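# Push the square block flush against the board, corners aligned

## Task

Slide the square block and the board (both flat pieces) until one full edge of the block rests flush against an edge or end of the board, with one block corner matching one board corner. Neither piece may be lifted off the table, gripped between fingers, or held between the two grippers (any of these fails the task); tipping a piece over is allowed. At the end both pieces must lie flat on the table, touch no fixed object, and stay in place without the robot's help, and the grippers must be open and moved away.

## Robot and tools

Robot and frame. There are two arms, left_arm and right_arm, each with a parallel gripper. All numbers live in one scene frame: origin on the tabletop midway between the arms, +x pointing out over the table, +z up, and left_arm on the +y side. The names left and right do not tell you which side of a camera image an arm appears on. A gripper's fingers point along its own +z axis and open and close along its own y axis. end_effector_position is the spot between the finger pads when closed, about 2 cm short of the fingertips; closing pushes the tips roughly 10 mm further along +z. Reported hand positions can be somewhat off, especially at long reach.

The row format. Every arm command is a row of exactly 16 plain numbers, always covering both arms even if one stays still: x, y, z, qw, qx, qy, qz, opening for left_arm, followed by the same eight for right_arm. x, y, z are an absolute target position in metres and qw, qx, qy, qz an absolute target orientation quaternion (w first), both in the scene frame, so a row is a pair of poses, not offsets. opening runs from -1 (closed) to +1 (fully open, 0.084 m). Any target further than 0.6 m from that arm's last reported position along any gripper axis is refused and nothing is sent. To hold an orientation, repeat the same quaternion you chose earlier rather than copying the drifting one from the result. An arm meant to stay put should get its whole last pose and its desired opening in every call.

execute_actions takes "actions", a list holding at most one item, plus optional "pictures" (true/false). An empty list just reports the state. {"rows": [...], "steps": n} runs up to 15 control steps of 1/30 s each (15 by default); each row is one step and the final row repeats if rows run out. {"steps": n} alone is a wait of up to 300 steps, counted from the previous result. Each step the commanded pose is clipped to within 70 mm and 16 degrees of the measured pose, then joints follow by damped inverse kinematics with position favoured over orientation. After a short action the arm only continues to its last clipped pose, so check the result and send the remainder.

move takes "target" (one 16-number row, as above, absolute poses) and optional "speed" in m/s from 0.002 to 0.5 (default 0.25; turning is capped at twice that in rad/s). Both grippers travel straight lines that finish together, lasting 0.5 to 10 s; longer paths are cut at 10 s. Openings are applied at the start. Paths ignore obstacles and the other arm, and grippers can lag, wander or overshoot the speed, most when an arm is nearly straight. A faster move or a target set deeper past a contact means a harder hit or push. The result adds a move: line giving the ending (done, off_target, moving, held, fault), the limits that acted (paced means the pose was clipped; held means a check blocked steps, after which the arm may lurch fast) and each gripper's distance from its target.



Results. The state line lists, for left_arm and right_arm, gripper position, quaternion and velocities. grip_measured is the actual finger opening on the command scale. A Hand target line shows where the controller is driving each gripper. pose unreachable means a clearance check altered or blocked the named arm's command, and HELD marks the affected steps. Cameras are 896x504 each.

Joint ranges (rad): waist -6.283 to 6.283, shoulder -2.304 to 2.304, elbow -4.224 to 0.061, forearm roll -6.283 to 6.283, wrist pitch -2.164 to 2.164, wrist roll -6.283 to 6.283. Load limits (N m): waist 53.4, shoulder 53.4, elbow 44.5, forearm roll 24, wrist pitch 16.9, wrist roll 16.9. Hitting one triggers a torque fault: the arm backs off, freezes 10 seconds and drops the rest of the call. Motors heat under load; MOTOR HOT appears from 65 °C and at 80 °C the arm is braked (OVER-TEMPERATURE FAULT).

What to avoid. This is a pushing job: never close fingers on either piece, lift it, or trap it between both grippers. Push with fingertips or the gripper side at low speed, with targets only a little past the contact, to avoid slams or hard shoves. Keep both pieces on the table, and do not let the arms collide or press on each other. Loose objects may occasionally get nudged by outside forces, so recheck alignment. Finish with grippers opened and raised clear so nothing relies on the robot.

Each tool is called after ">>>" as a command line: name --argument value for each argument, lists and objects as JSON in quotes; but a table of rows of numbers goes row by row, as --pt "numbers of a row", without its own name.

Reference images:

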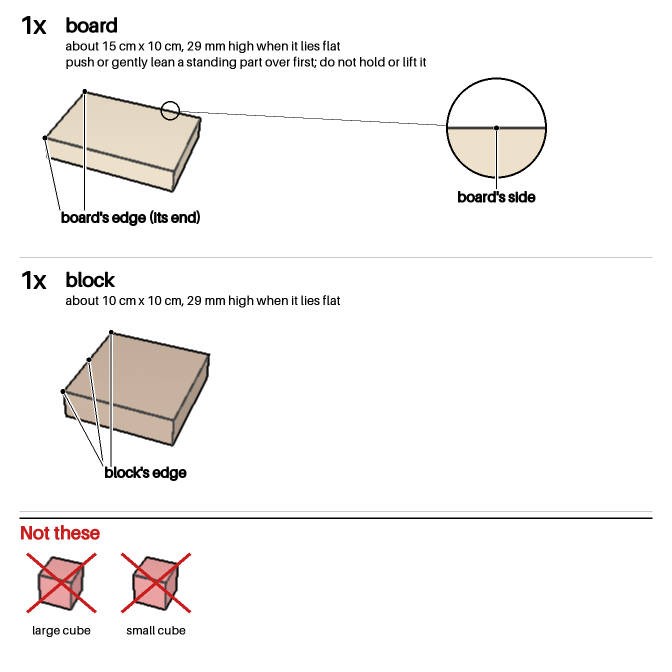

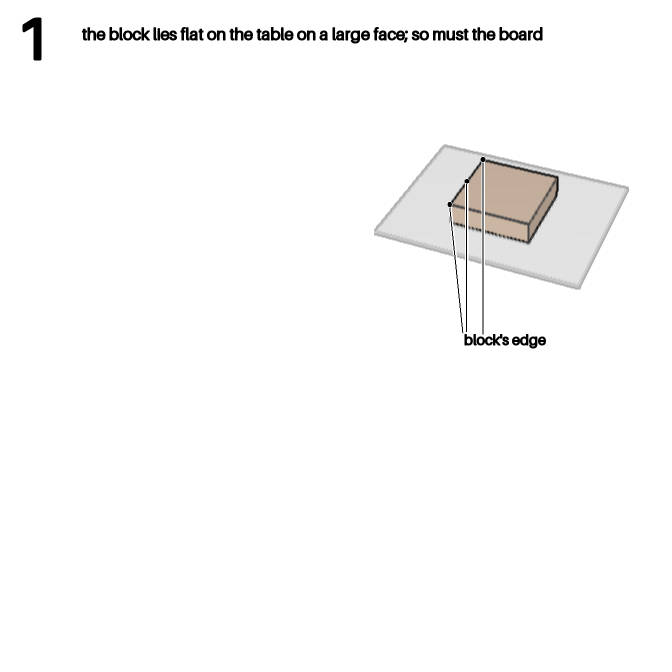

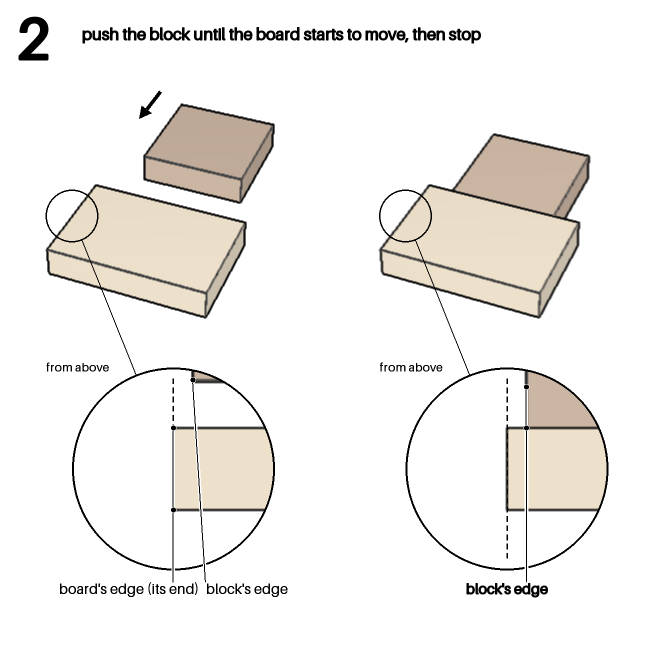

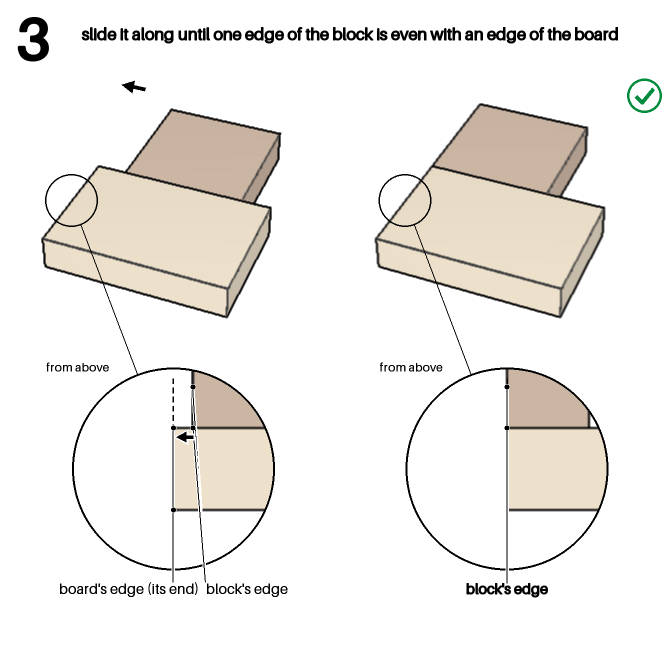

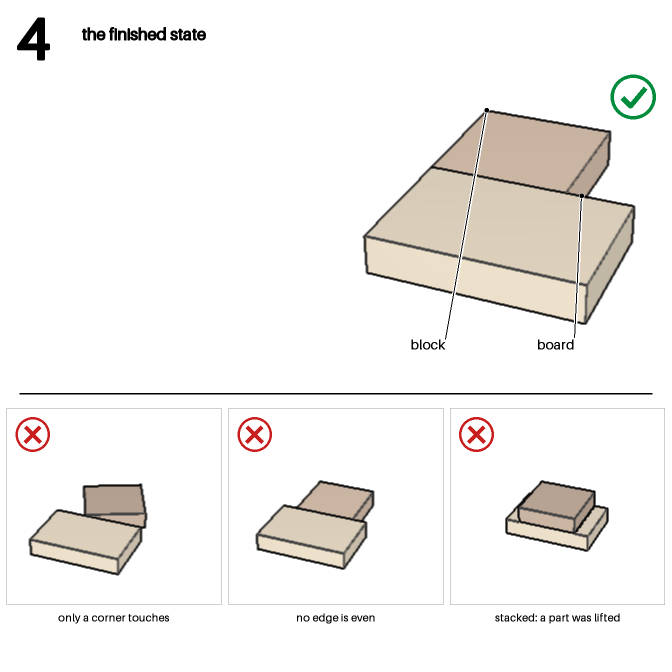

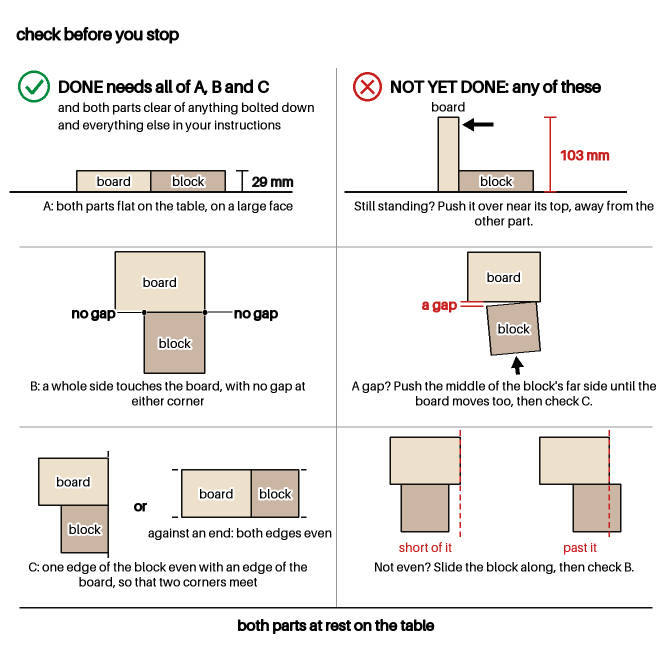

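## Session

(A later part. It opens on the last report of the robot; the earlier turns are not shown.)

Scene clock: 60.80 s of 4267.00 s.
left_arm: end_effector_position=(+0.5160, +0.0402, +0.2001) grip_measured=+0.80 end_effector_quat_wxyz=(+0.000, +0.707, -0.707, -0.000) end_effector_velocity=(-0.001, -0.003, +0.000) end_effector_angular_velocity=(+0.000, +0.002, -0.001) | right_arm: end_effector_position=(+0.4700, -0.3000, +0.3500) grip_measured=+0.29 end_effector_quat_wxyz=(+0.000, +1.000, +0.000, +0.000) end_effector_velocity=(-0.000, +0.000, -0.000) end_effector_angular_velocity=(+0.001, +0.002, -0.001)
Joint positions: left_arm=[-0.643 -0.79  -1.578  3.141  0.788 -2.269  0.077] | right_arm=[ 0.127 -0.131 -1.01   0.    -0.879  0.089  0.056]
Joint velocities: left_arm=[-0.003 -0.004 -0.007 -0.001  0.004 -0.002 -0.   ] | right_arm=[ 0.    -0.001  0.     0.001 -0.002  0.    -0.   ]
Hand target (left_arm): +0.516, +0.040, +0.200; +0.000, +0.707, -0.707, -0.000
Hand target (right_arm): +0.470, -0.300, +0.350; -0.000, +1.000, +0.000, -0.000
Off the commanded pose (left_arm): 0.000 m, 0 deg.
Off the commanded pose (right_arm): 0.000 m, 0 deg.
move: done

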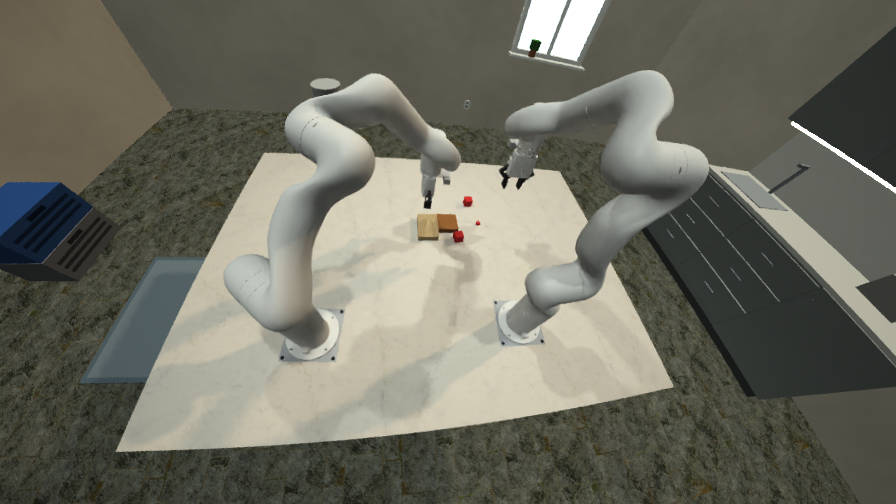

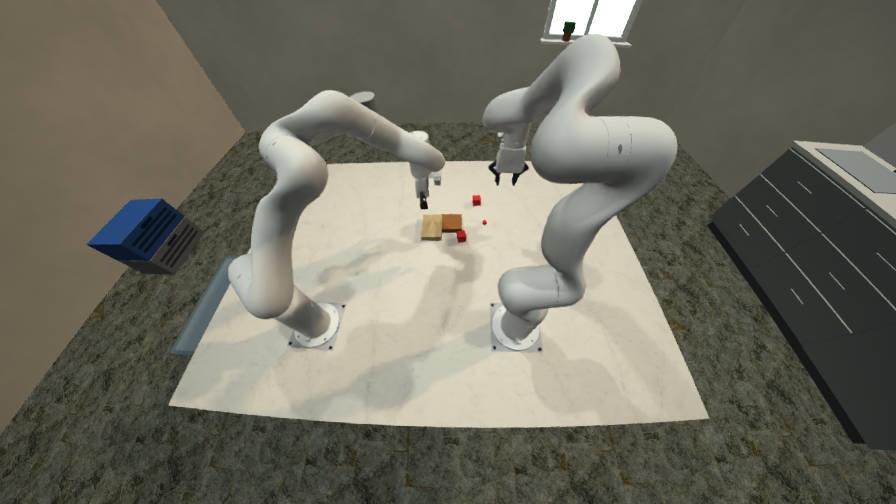

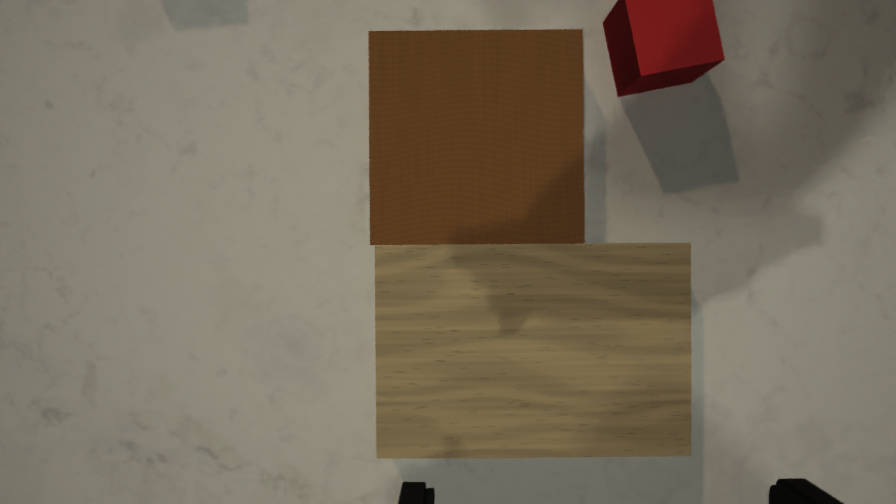

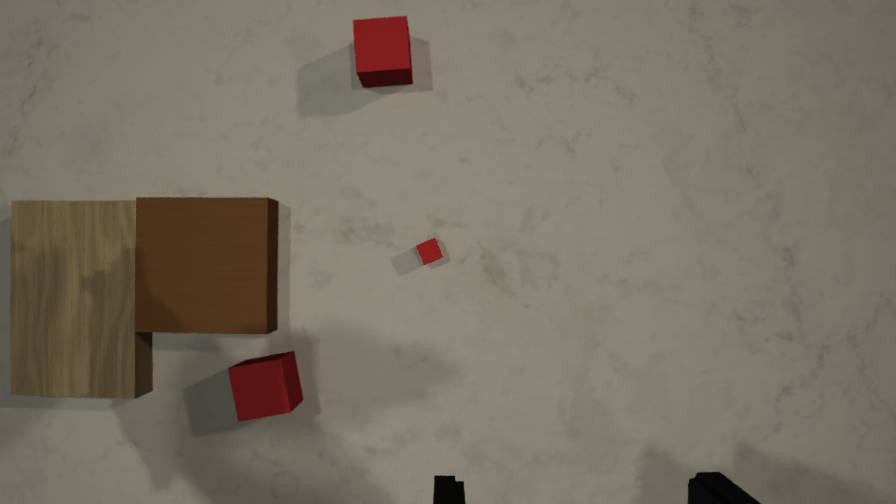

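About 2.3 mm off; fix with right arm.

>>> move --target '[0.45,0.3,0.2,0,-0.7071,0.7071,0,0.8,0.6,-0.25,0.15,0,1,0,0,0.3]'

>>> move --target '[0.45,0.3,0.2,0,-0.7071,0.7071,0,0.8,0.615,-0.083,0.08,0,1,0,0,0.3]'

>>> move --target '[0.45,0.3,0.2,0,-0.7071,0.7071,0,0.8,0.612,-0.083,0.03,0,1,0,0,0.3]' --speed 0.07

>>> move --target '[0.45,0.3,0.2,0,-0.7071,0.7071,0,0.8,0.6007,-0.08,0.03,0,1,0,0,0.3]' --speed 0.008

>>> move --target '[0.45,0.3,0.2,0,-0.7071,0.7071,0,0.8,0.615,-0.08,0.1,0,1,0,0,0.3]' --speed 0.1

>>> move --target '[0.45,0.3,0.2,0,-0.7071,0.7071,0,0.8,0.47,-0.06,0.16,0,1,0,0,0.3]'

Scene clock: 73.30 s of 4267.00 s.
left_arm: end_effector_position=(+0.4502, +0.2999, +0.1997) grip_measured=+0.80 end_effector_quat_wxyz=(-0.001, +0.707, -0.707, -0.000) end_effector_velocity=(-0.001, +0.002, +0.001) end_effector_angular_velocity=(-0.002, -0.000, -0.000) | right_arm: end_effector_position=(+0.6000, -0.2502, +0.1504) grip_measured=+0.29 end_effector_quat_wxyz=(-0.000, +1.000, +0.000, +0.000) end_effector_velocity=(+0.001, +0.001, -0.003) end_effector_angular_velocity=(+0.000, +0.003, -0.002)
Joint positions: left_arm=[-0.32  -0.37  -0.924  3.145  0.553 -1.951  0.077] | right_arm=[ 0.189 -0.688 -1.279  0.    -0.59   0.151  0.056]
Joint velocities: left_arm=[ 0.003  0.005  0.005 -0.002 -0.001  0.006  0.   ] | right_arm=[ 0.001 -0.008 -0.004  0.001  0.001  0.001  0.   ]
Hand target (left_arm): +0.450, +0.300, +0.200; -0.001, +0.707, -0.707, -0.000
Hand target (right_arm): +0.600, -0.250, +0.150; -0.000, +1.000, +0.000, +0.000
Off the commanded pose (left_arm): 0.000 m, 0 deg.
Off the commanded pose (right_arm): 0.000 m, 0 deg.
After step 90, 7.83 s passed at rest.
move: done

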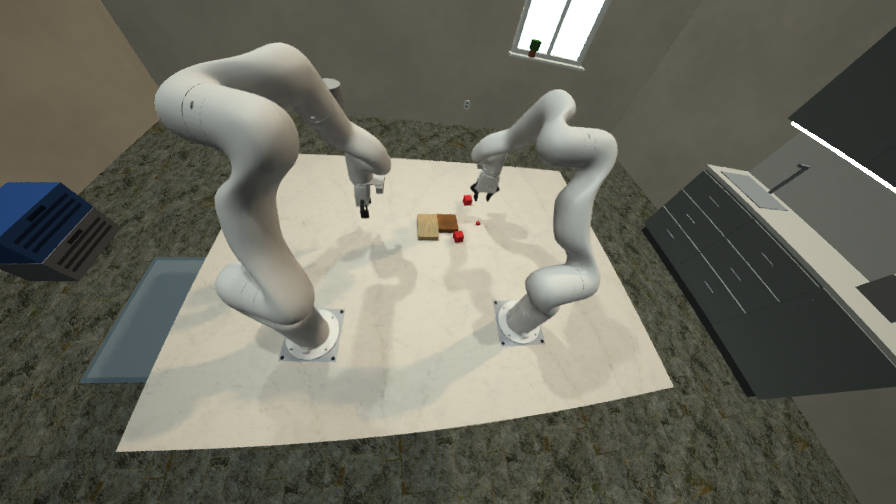

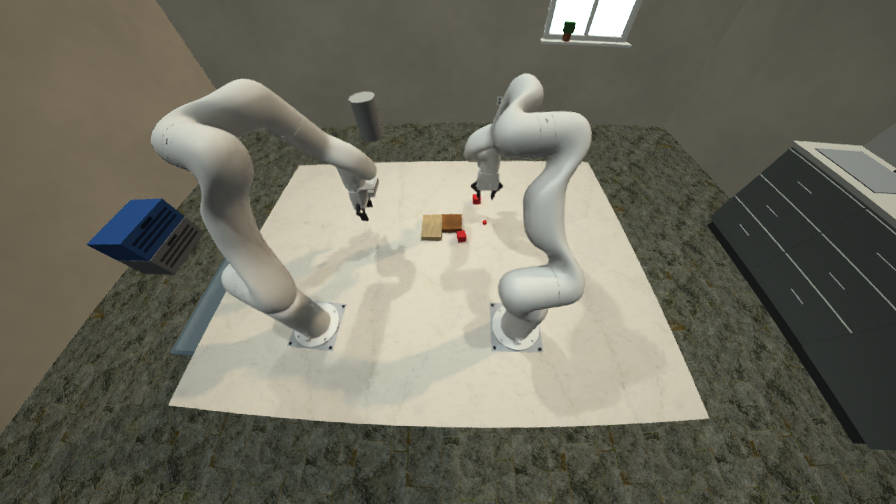

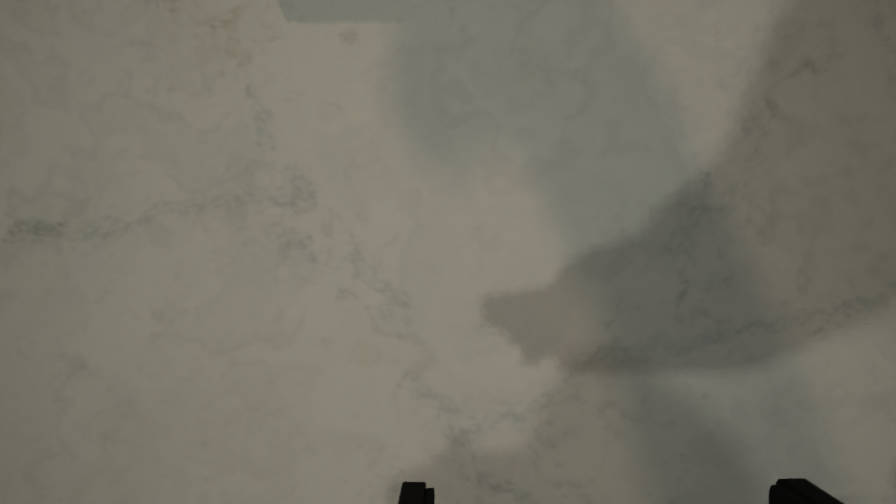

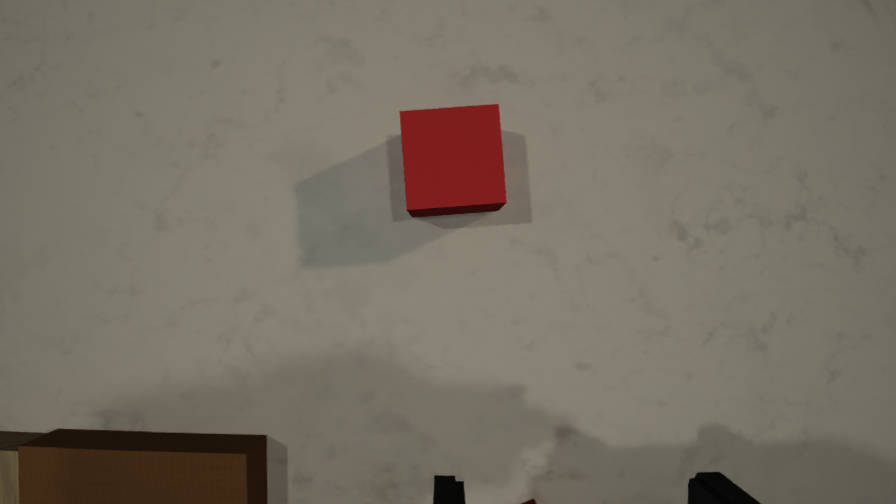

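Scene clock: 74.60 s of 4267.00 s.
left_arm: end_effector_position=(+0.4500, +0.3000, +0.2000) grip_measured=+0.80 end_effector_quat_wxyz=(-0.000, +0.707, -0.707, -0.000) end_effector_velocity=(-0.000, +0.000, -0.001) end_effector_angular_velocity=(+0.001, +0.003, -0.000) | right_arm: end_effector_position=(+0.6153, -0.0835, +0.0802) grip_measured=+0.29 end_effector_quat_wxyz=(+0.000, +1.000, -0.000, +0.000) end_effector_velocity=(-0.000, +0.003, -0.002) end_effector_angular_velocity=(-0.002, +0.001, +0.003)
Joint positions: left_arm=[-0.32  -0.369 -0.924  3.142  0.554 -1.947  0.077] | right_arm=[ 0.434 -0.924 -1.503 -0.002 -0.579  0.398  0.056]
Joint velocities: left_arm=[ 0.    -0.002 -0.     0.     0.001 -0.    -0.   ] | right_arm=[ 0.004 -0.006 -0.005 -0.002 -0.001  0.003 -0.   ]
Hand target (left_arm): +0.450, +0.300, +0.200; -0.000, +0.707, -0.707, -0.000
Hand target (right_arm): +0.615, -0.083, +0.080; +0.000, +1.000, +0.000, +0.000
Off the commanded pose (left_arm): 0.000 m, 0 deg.
Off the commanded pose (right_arm): 0.001 m, 0 deg.
move: done

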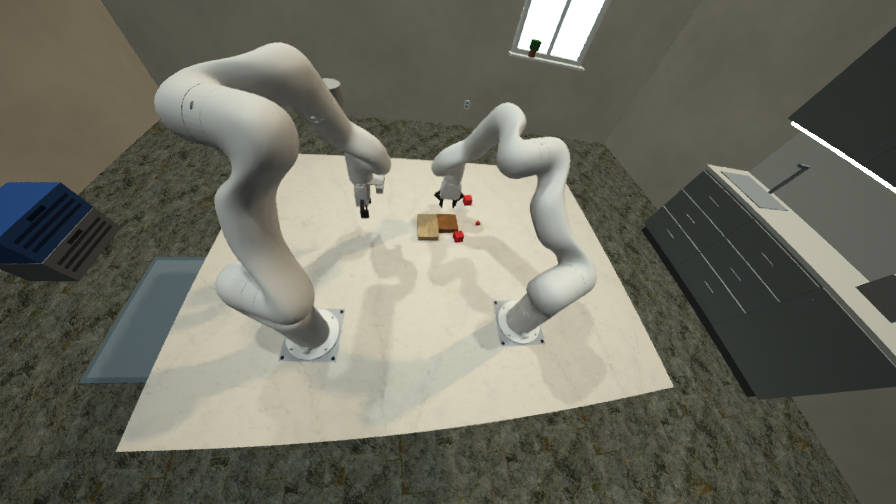

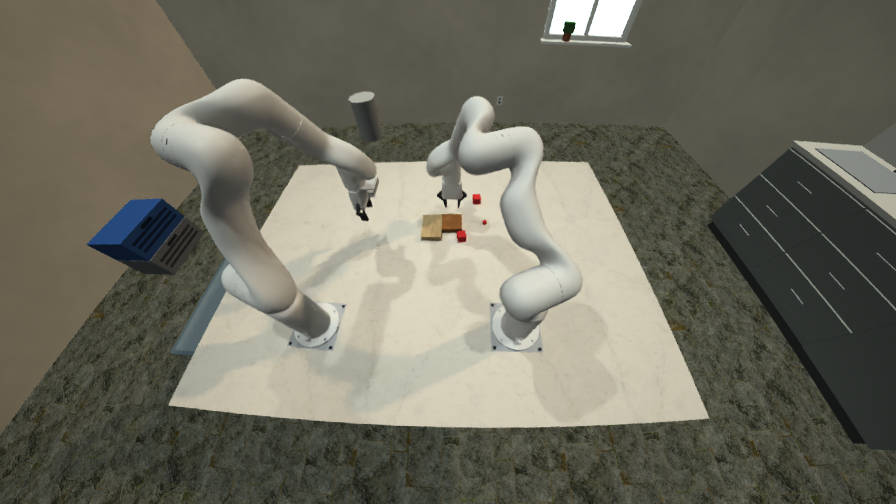

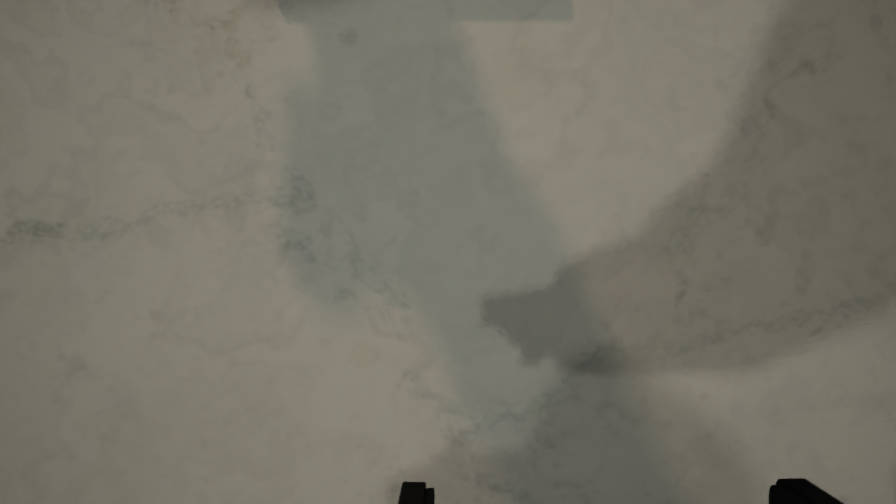

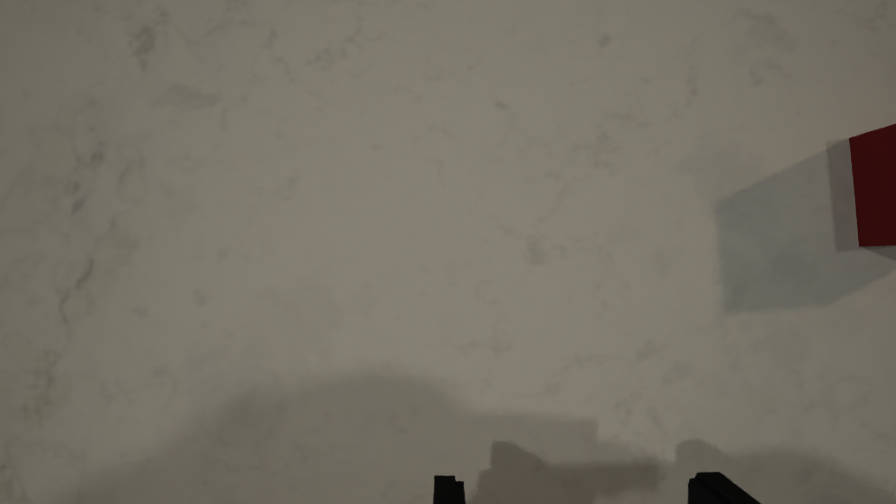

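Scene clock: 75.70 s of 4267.00 s.
left_arm: end_effector_position=(+0.4500, +0.3000, +0.2000) grip_measured=+0.80 end_effector_quat_wxyz=(-0.000, +0.707, -0.707, -0.000) end_effector_velocity=(+0.000, -0.000, +0.000) end_effector_angular_velocity=(-0.001, -0.001, +0.000) | right_arm: end_effector_position=(+0.6121, -0.0829, +0.0304) grip_measured=+0.29 end_effector_quat_wxyz=(-0.000, +1.000, +0.000, +0.000) end_effector_velocity=(-0.001, +0.000, -0.003) end_effector_angular_velocity=(-0.001, +0.001, +0.002)
Joint positions: left_arm=[-0.32  -0.369 -0.924  3.142  0.554 -1.947  0.077] | right_arm=[ 0.437 -1.002 -1.511  0.    -0.508  0.399  0.056]
Joint velocities: left_arm=[-0.     0.    -0.    -0.    -0.001 -0.    -0.   ] | right_arm=[ 0.001 -0.005 -0.001 -0.001  0.003 -0.    -0.   ]
Hand target (left_arm): +0.450, +0.300, +0.200; -0.000, +0.707, -0.707, -0.000
Hand target (right_arm): +0.612, -0.083, +0.030; -0.000, +1.000, +0.000, -0.000
Off the commanded pose (left_arm): 0.000 m, 0 deg.
Off the commanded pose (right_arm): 0.000 m, 0 deg.
move: done

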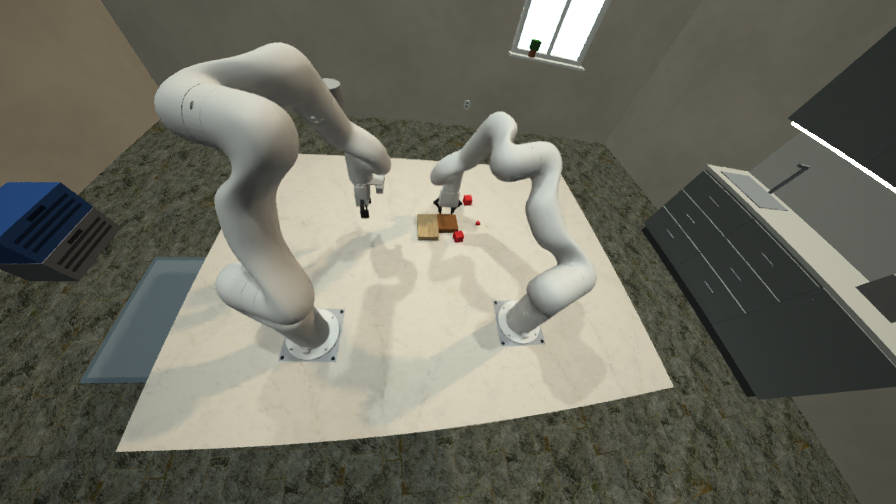

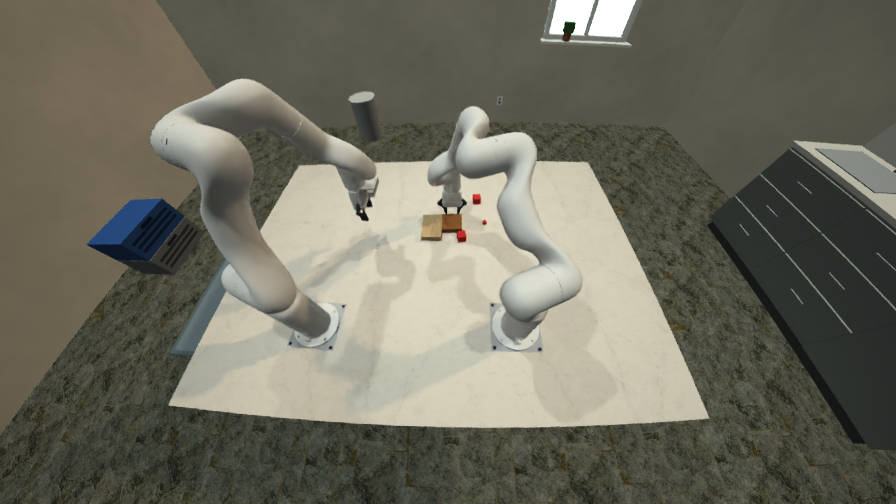

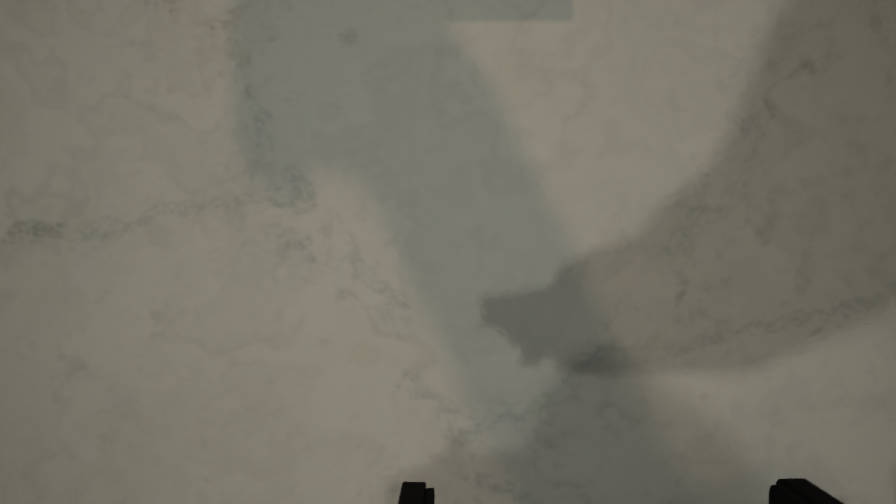

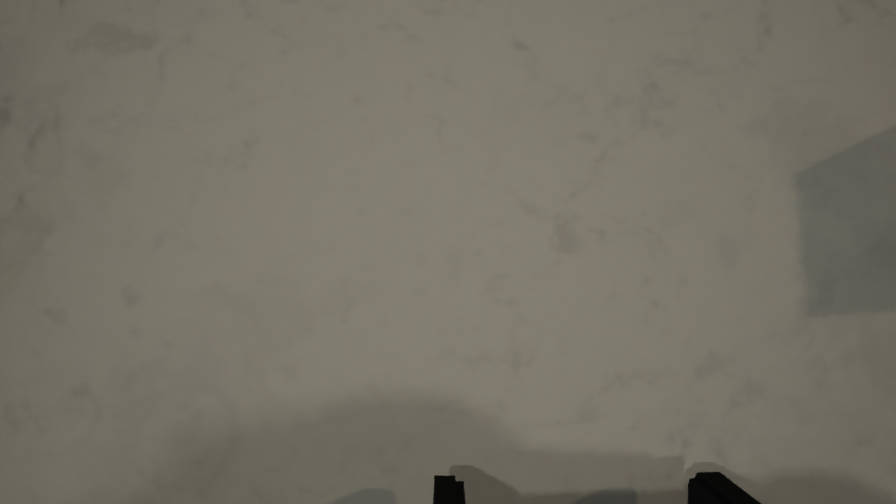

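Scene clock: 77.40 s of 4267.00 s.
left_arm: end_effector_position=(+0.4500, +0.3000, +0.2000) grip_measured=+0.80 end_effector_quat_wxyz=(-0.000, +0.707, -0.707, -0.000) end_effector_velocity=(+0.001, -0.000, +0.000) end_effector_angular_velocity=(+0.000, -0.002, -0.002) | right_arm: end_effector_position=(+0.6009, -0.0800, +0.0300) grip_measured=+0.29 end_effector_quat_wxyz=(-0.000, +1.000, +0.000, +0.000) end_effector_velocity=(-0.001, +0.000, +0.000) end_effector_angular_velocity=(-0.001, -0.000, +0.002)
Joint positions: left_arm=[-0.32  -0.369 -0.924  3.142  0.554 -1.947  0.077] | right_arm=[ 0.448 -0.985 -1.476 -0.    -0.49   0.41   0.056]
Joint velocities: left_arm=[-0.001  0.    -0.001  0.002 -0.    -0.     0.   ] | right_arm=[ 0.001  0.002  0.003 -0.001  0.002  0.001  0.   ]
Hand target (left_arm): +0.450, +0.300, +0.200; +0.000, +0.707, -0.707, +0.000
Hand target (right_arm): +0.601, -0.080, +0.030; +0.000, +1.000, +0.000, +0.000
Off the commanded pose (left_arm): 0.000 m, 0 deg.
Off the commanded pose (right_arm): 0.000 m, 0 deg.
move: done

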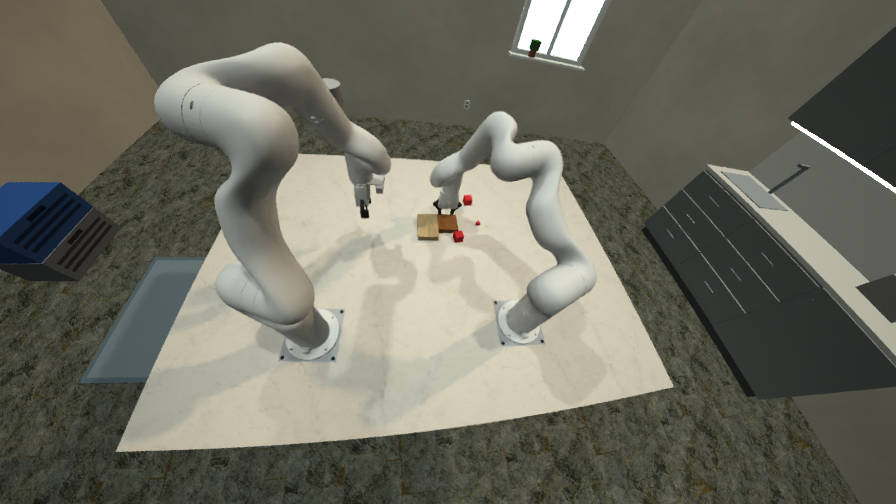

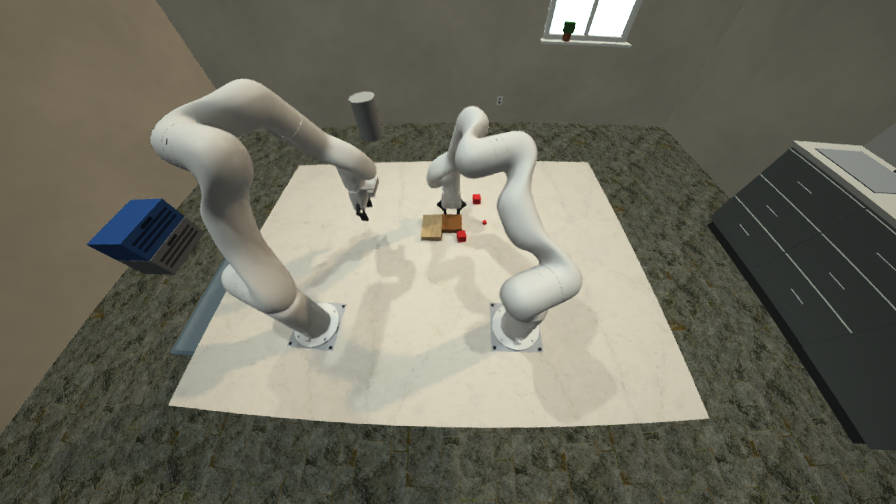

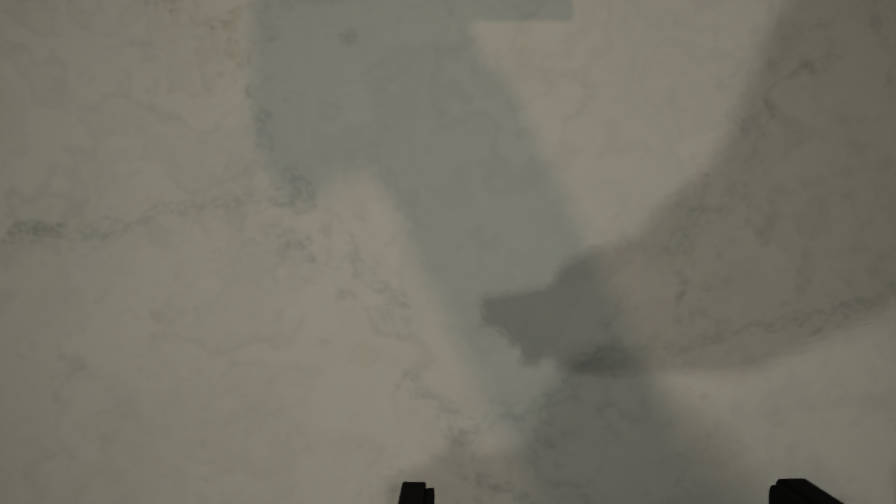

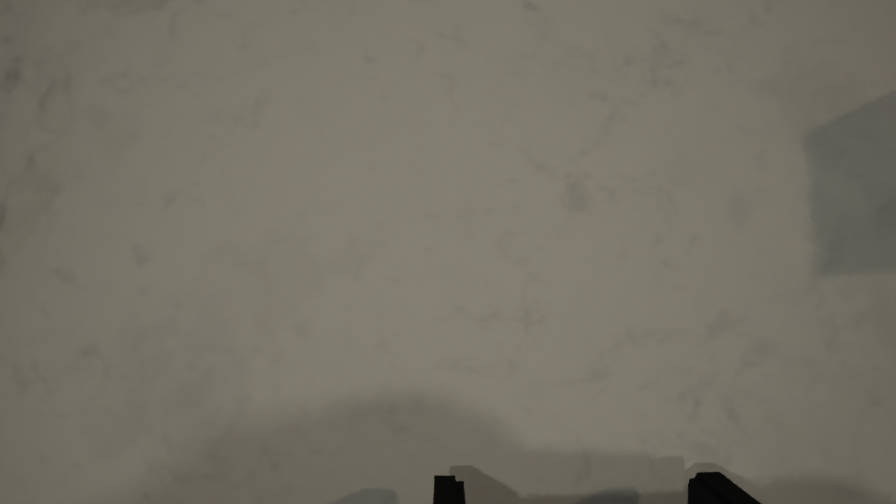

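Scene clock: 78.53 s of 4267.00 s.
left_arm: end_effector_position=(+0.4500, +0.3000, +0.2000) grip_measured=+0.80 end_effector_quat_wxyz=(-0.000, +0.707, -0.707, +0.000) end_effector_velocity=(-0.000, -0.001, +0.000) end_effector_angular_velocity=(-0.001, +0.000, +0.001) | right_arm: end_effector_position=(+0.6149, -0.0801, +0.0996) grip_measured=+0.29 end_effector_quat_wxyz=(+0.000, +1.000, -0.000, -0.000) end_effector_velocity=(+0.001, +0.000, +0.003) end_effector_angular_velocity=(-0.001, +0.001, +0.001)
Joint positions: left_arm=[-0.32  -0.369 -0.924  3.142  0.554 -1.947  0.077] | right_arm=[ 0.439 -0.895 -1.504 -0.    -0.609  0.402  0.056]
Joint velocities: left_arm=[-0.001  0.    -0.    -0.002  0.001 -0.    -0.   ] | right_arm=[-0.     0.003 -0.003 -0.001 -0.006 -0.001 -0.   ]
Hand target (left_arm): +0.450, +0.300, +0.200; -0.000, +0.707, -0.707, -0.000
Hand target (right_arm): +0.615, -0.080, +0.100; +0.000, +1.000, -0.000, +0.000
Off the commanded pose (left_arm): 0.000 m, 0 deg.
Off the commanded pose (right_arm): 0.000 m, 0 deg.
move: done

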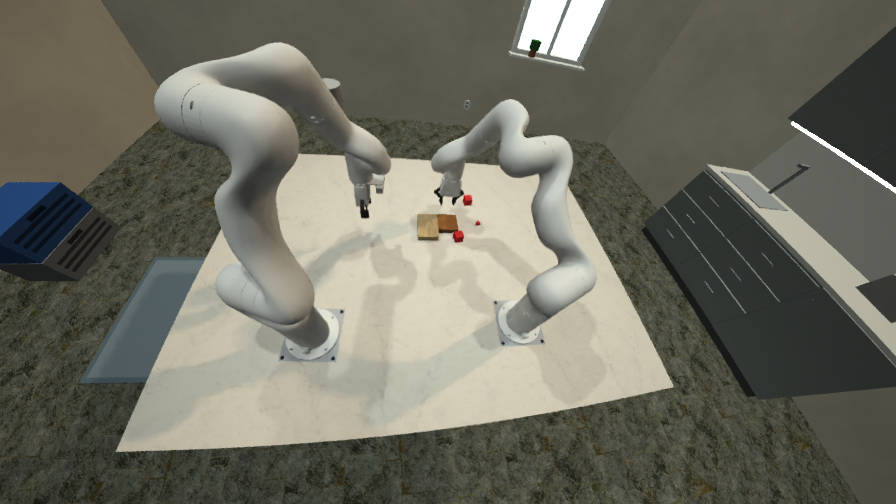

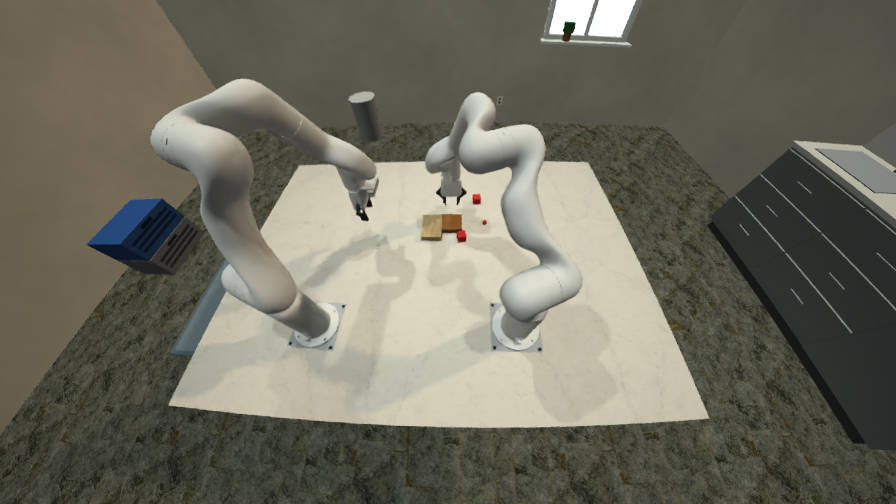

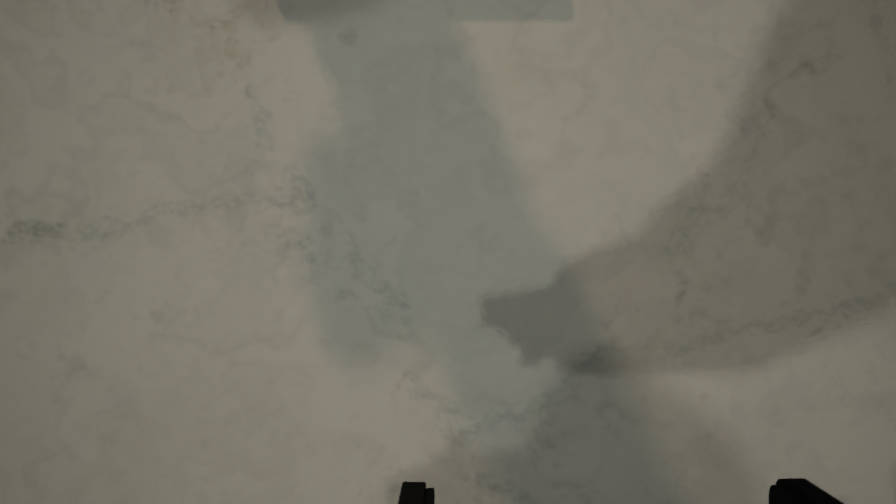

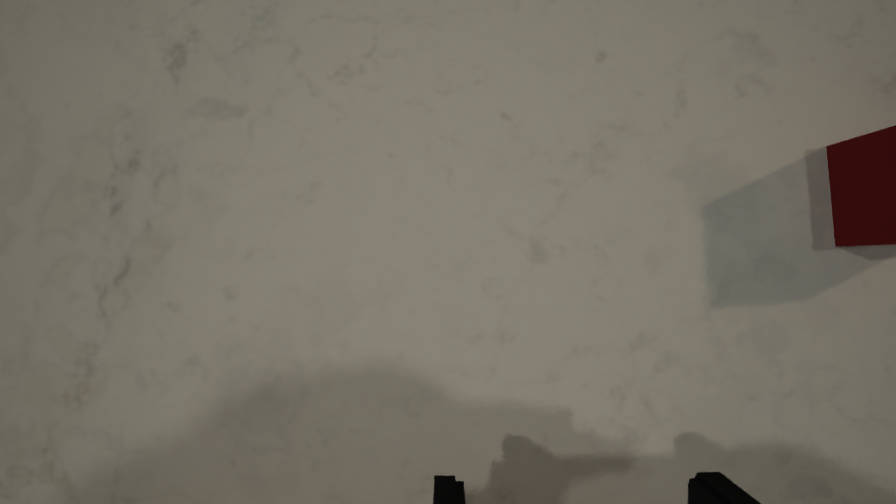

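Scene clock: 79.77 s of 4267.00 s.
left_arm: end_effector_position=(+0.4500, +0.3000, +0.2000) grip_measured=+0.80 end_effector_quat_wxyz=(-0.000, +0.707, -0.707, +0.000) end_effector_velocity=(-0.000, +0.001, +0.000) end_effector_angular_velocity=(+0.000, +0.000, +0.001) | right_arm: end_effector_position=(+0.4703, -0.0600, +0.1598) grip_measured=+0.29 end_effector_quat_wxyz=(+0.000, +1.000, -0.000, +0.000) end_effector_velocity=(-0.002, +0.001, +0.001) end_effector_angular_velocity=(+0.000, -0.001, +0.001)
Joint positions: left_arm=[-0.32  -0.369 -0.924  3.142  0.554 -1.947  0.077] | right_arm=[ 0.576 -0.555 -1.087 -0.001 -0.532  0.538  0.056]
Joint velocities: left_arm=[ 0.001  0.001  0.001 -0.     0.001 -0.     0.   ] | right_arm=[ 0.003  0.005  0.006 -0.001  0.002  0.003 -0.   ]
Hand target (left_arm): +0.450, +0.300, +0.200; -0.000, +0.707, -0.707, +0.000
Hand target (right_arm): +0.470, -0.060, +0.160; +0.000, +1.000, +0.000, +0.000
Off the commanded pose (left_arm): 0.000 m, 0 deg.
Off the commanded pose (right_arm): 0.000 m, 0 deg.
move: done

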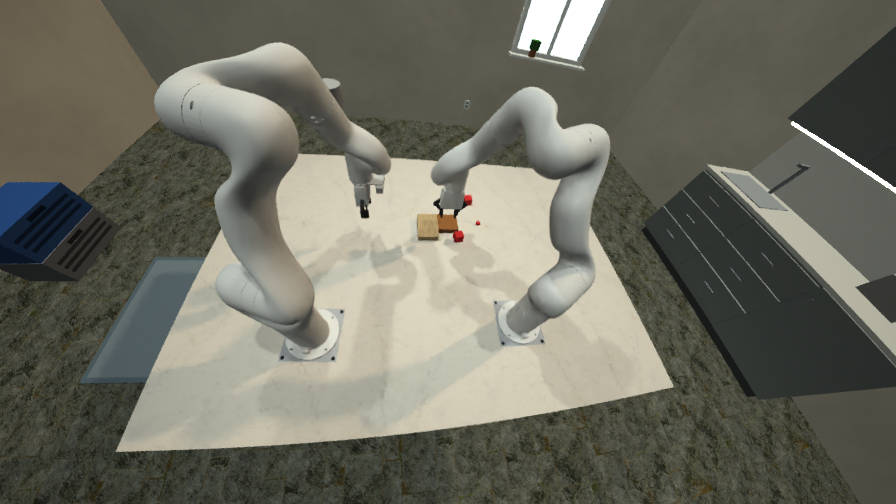

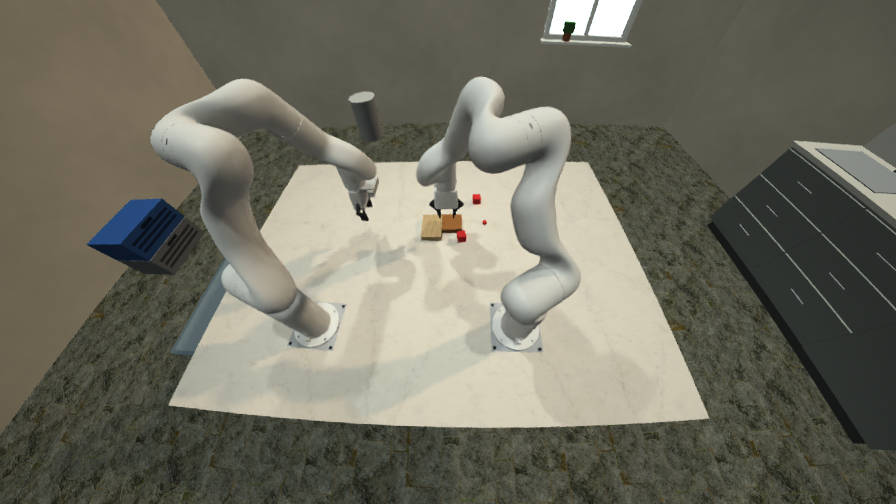

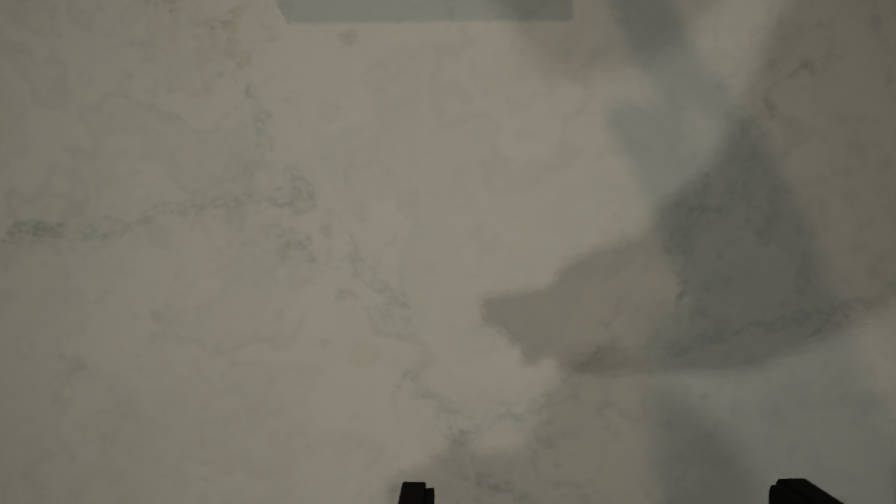

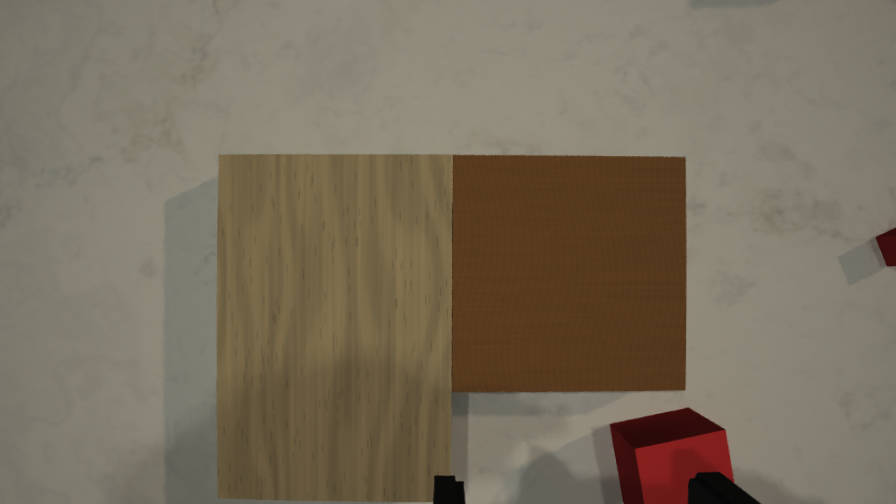

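>>> finished_scene --scene 1

The scene is finished: the task was done.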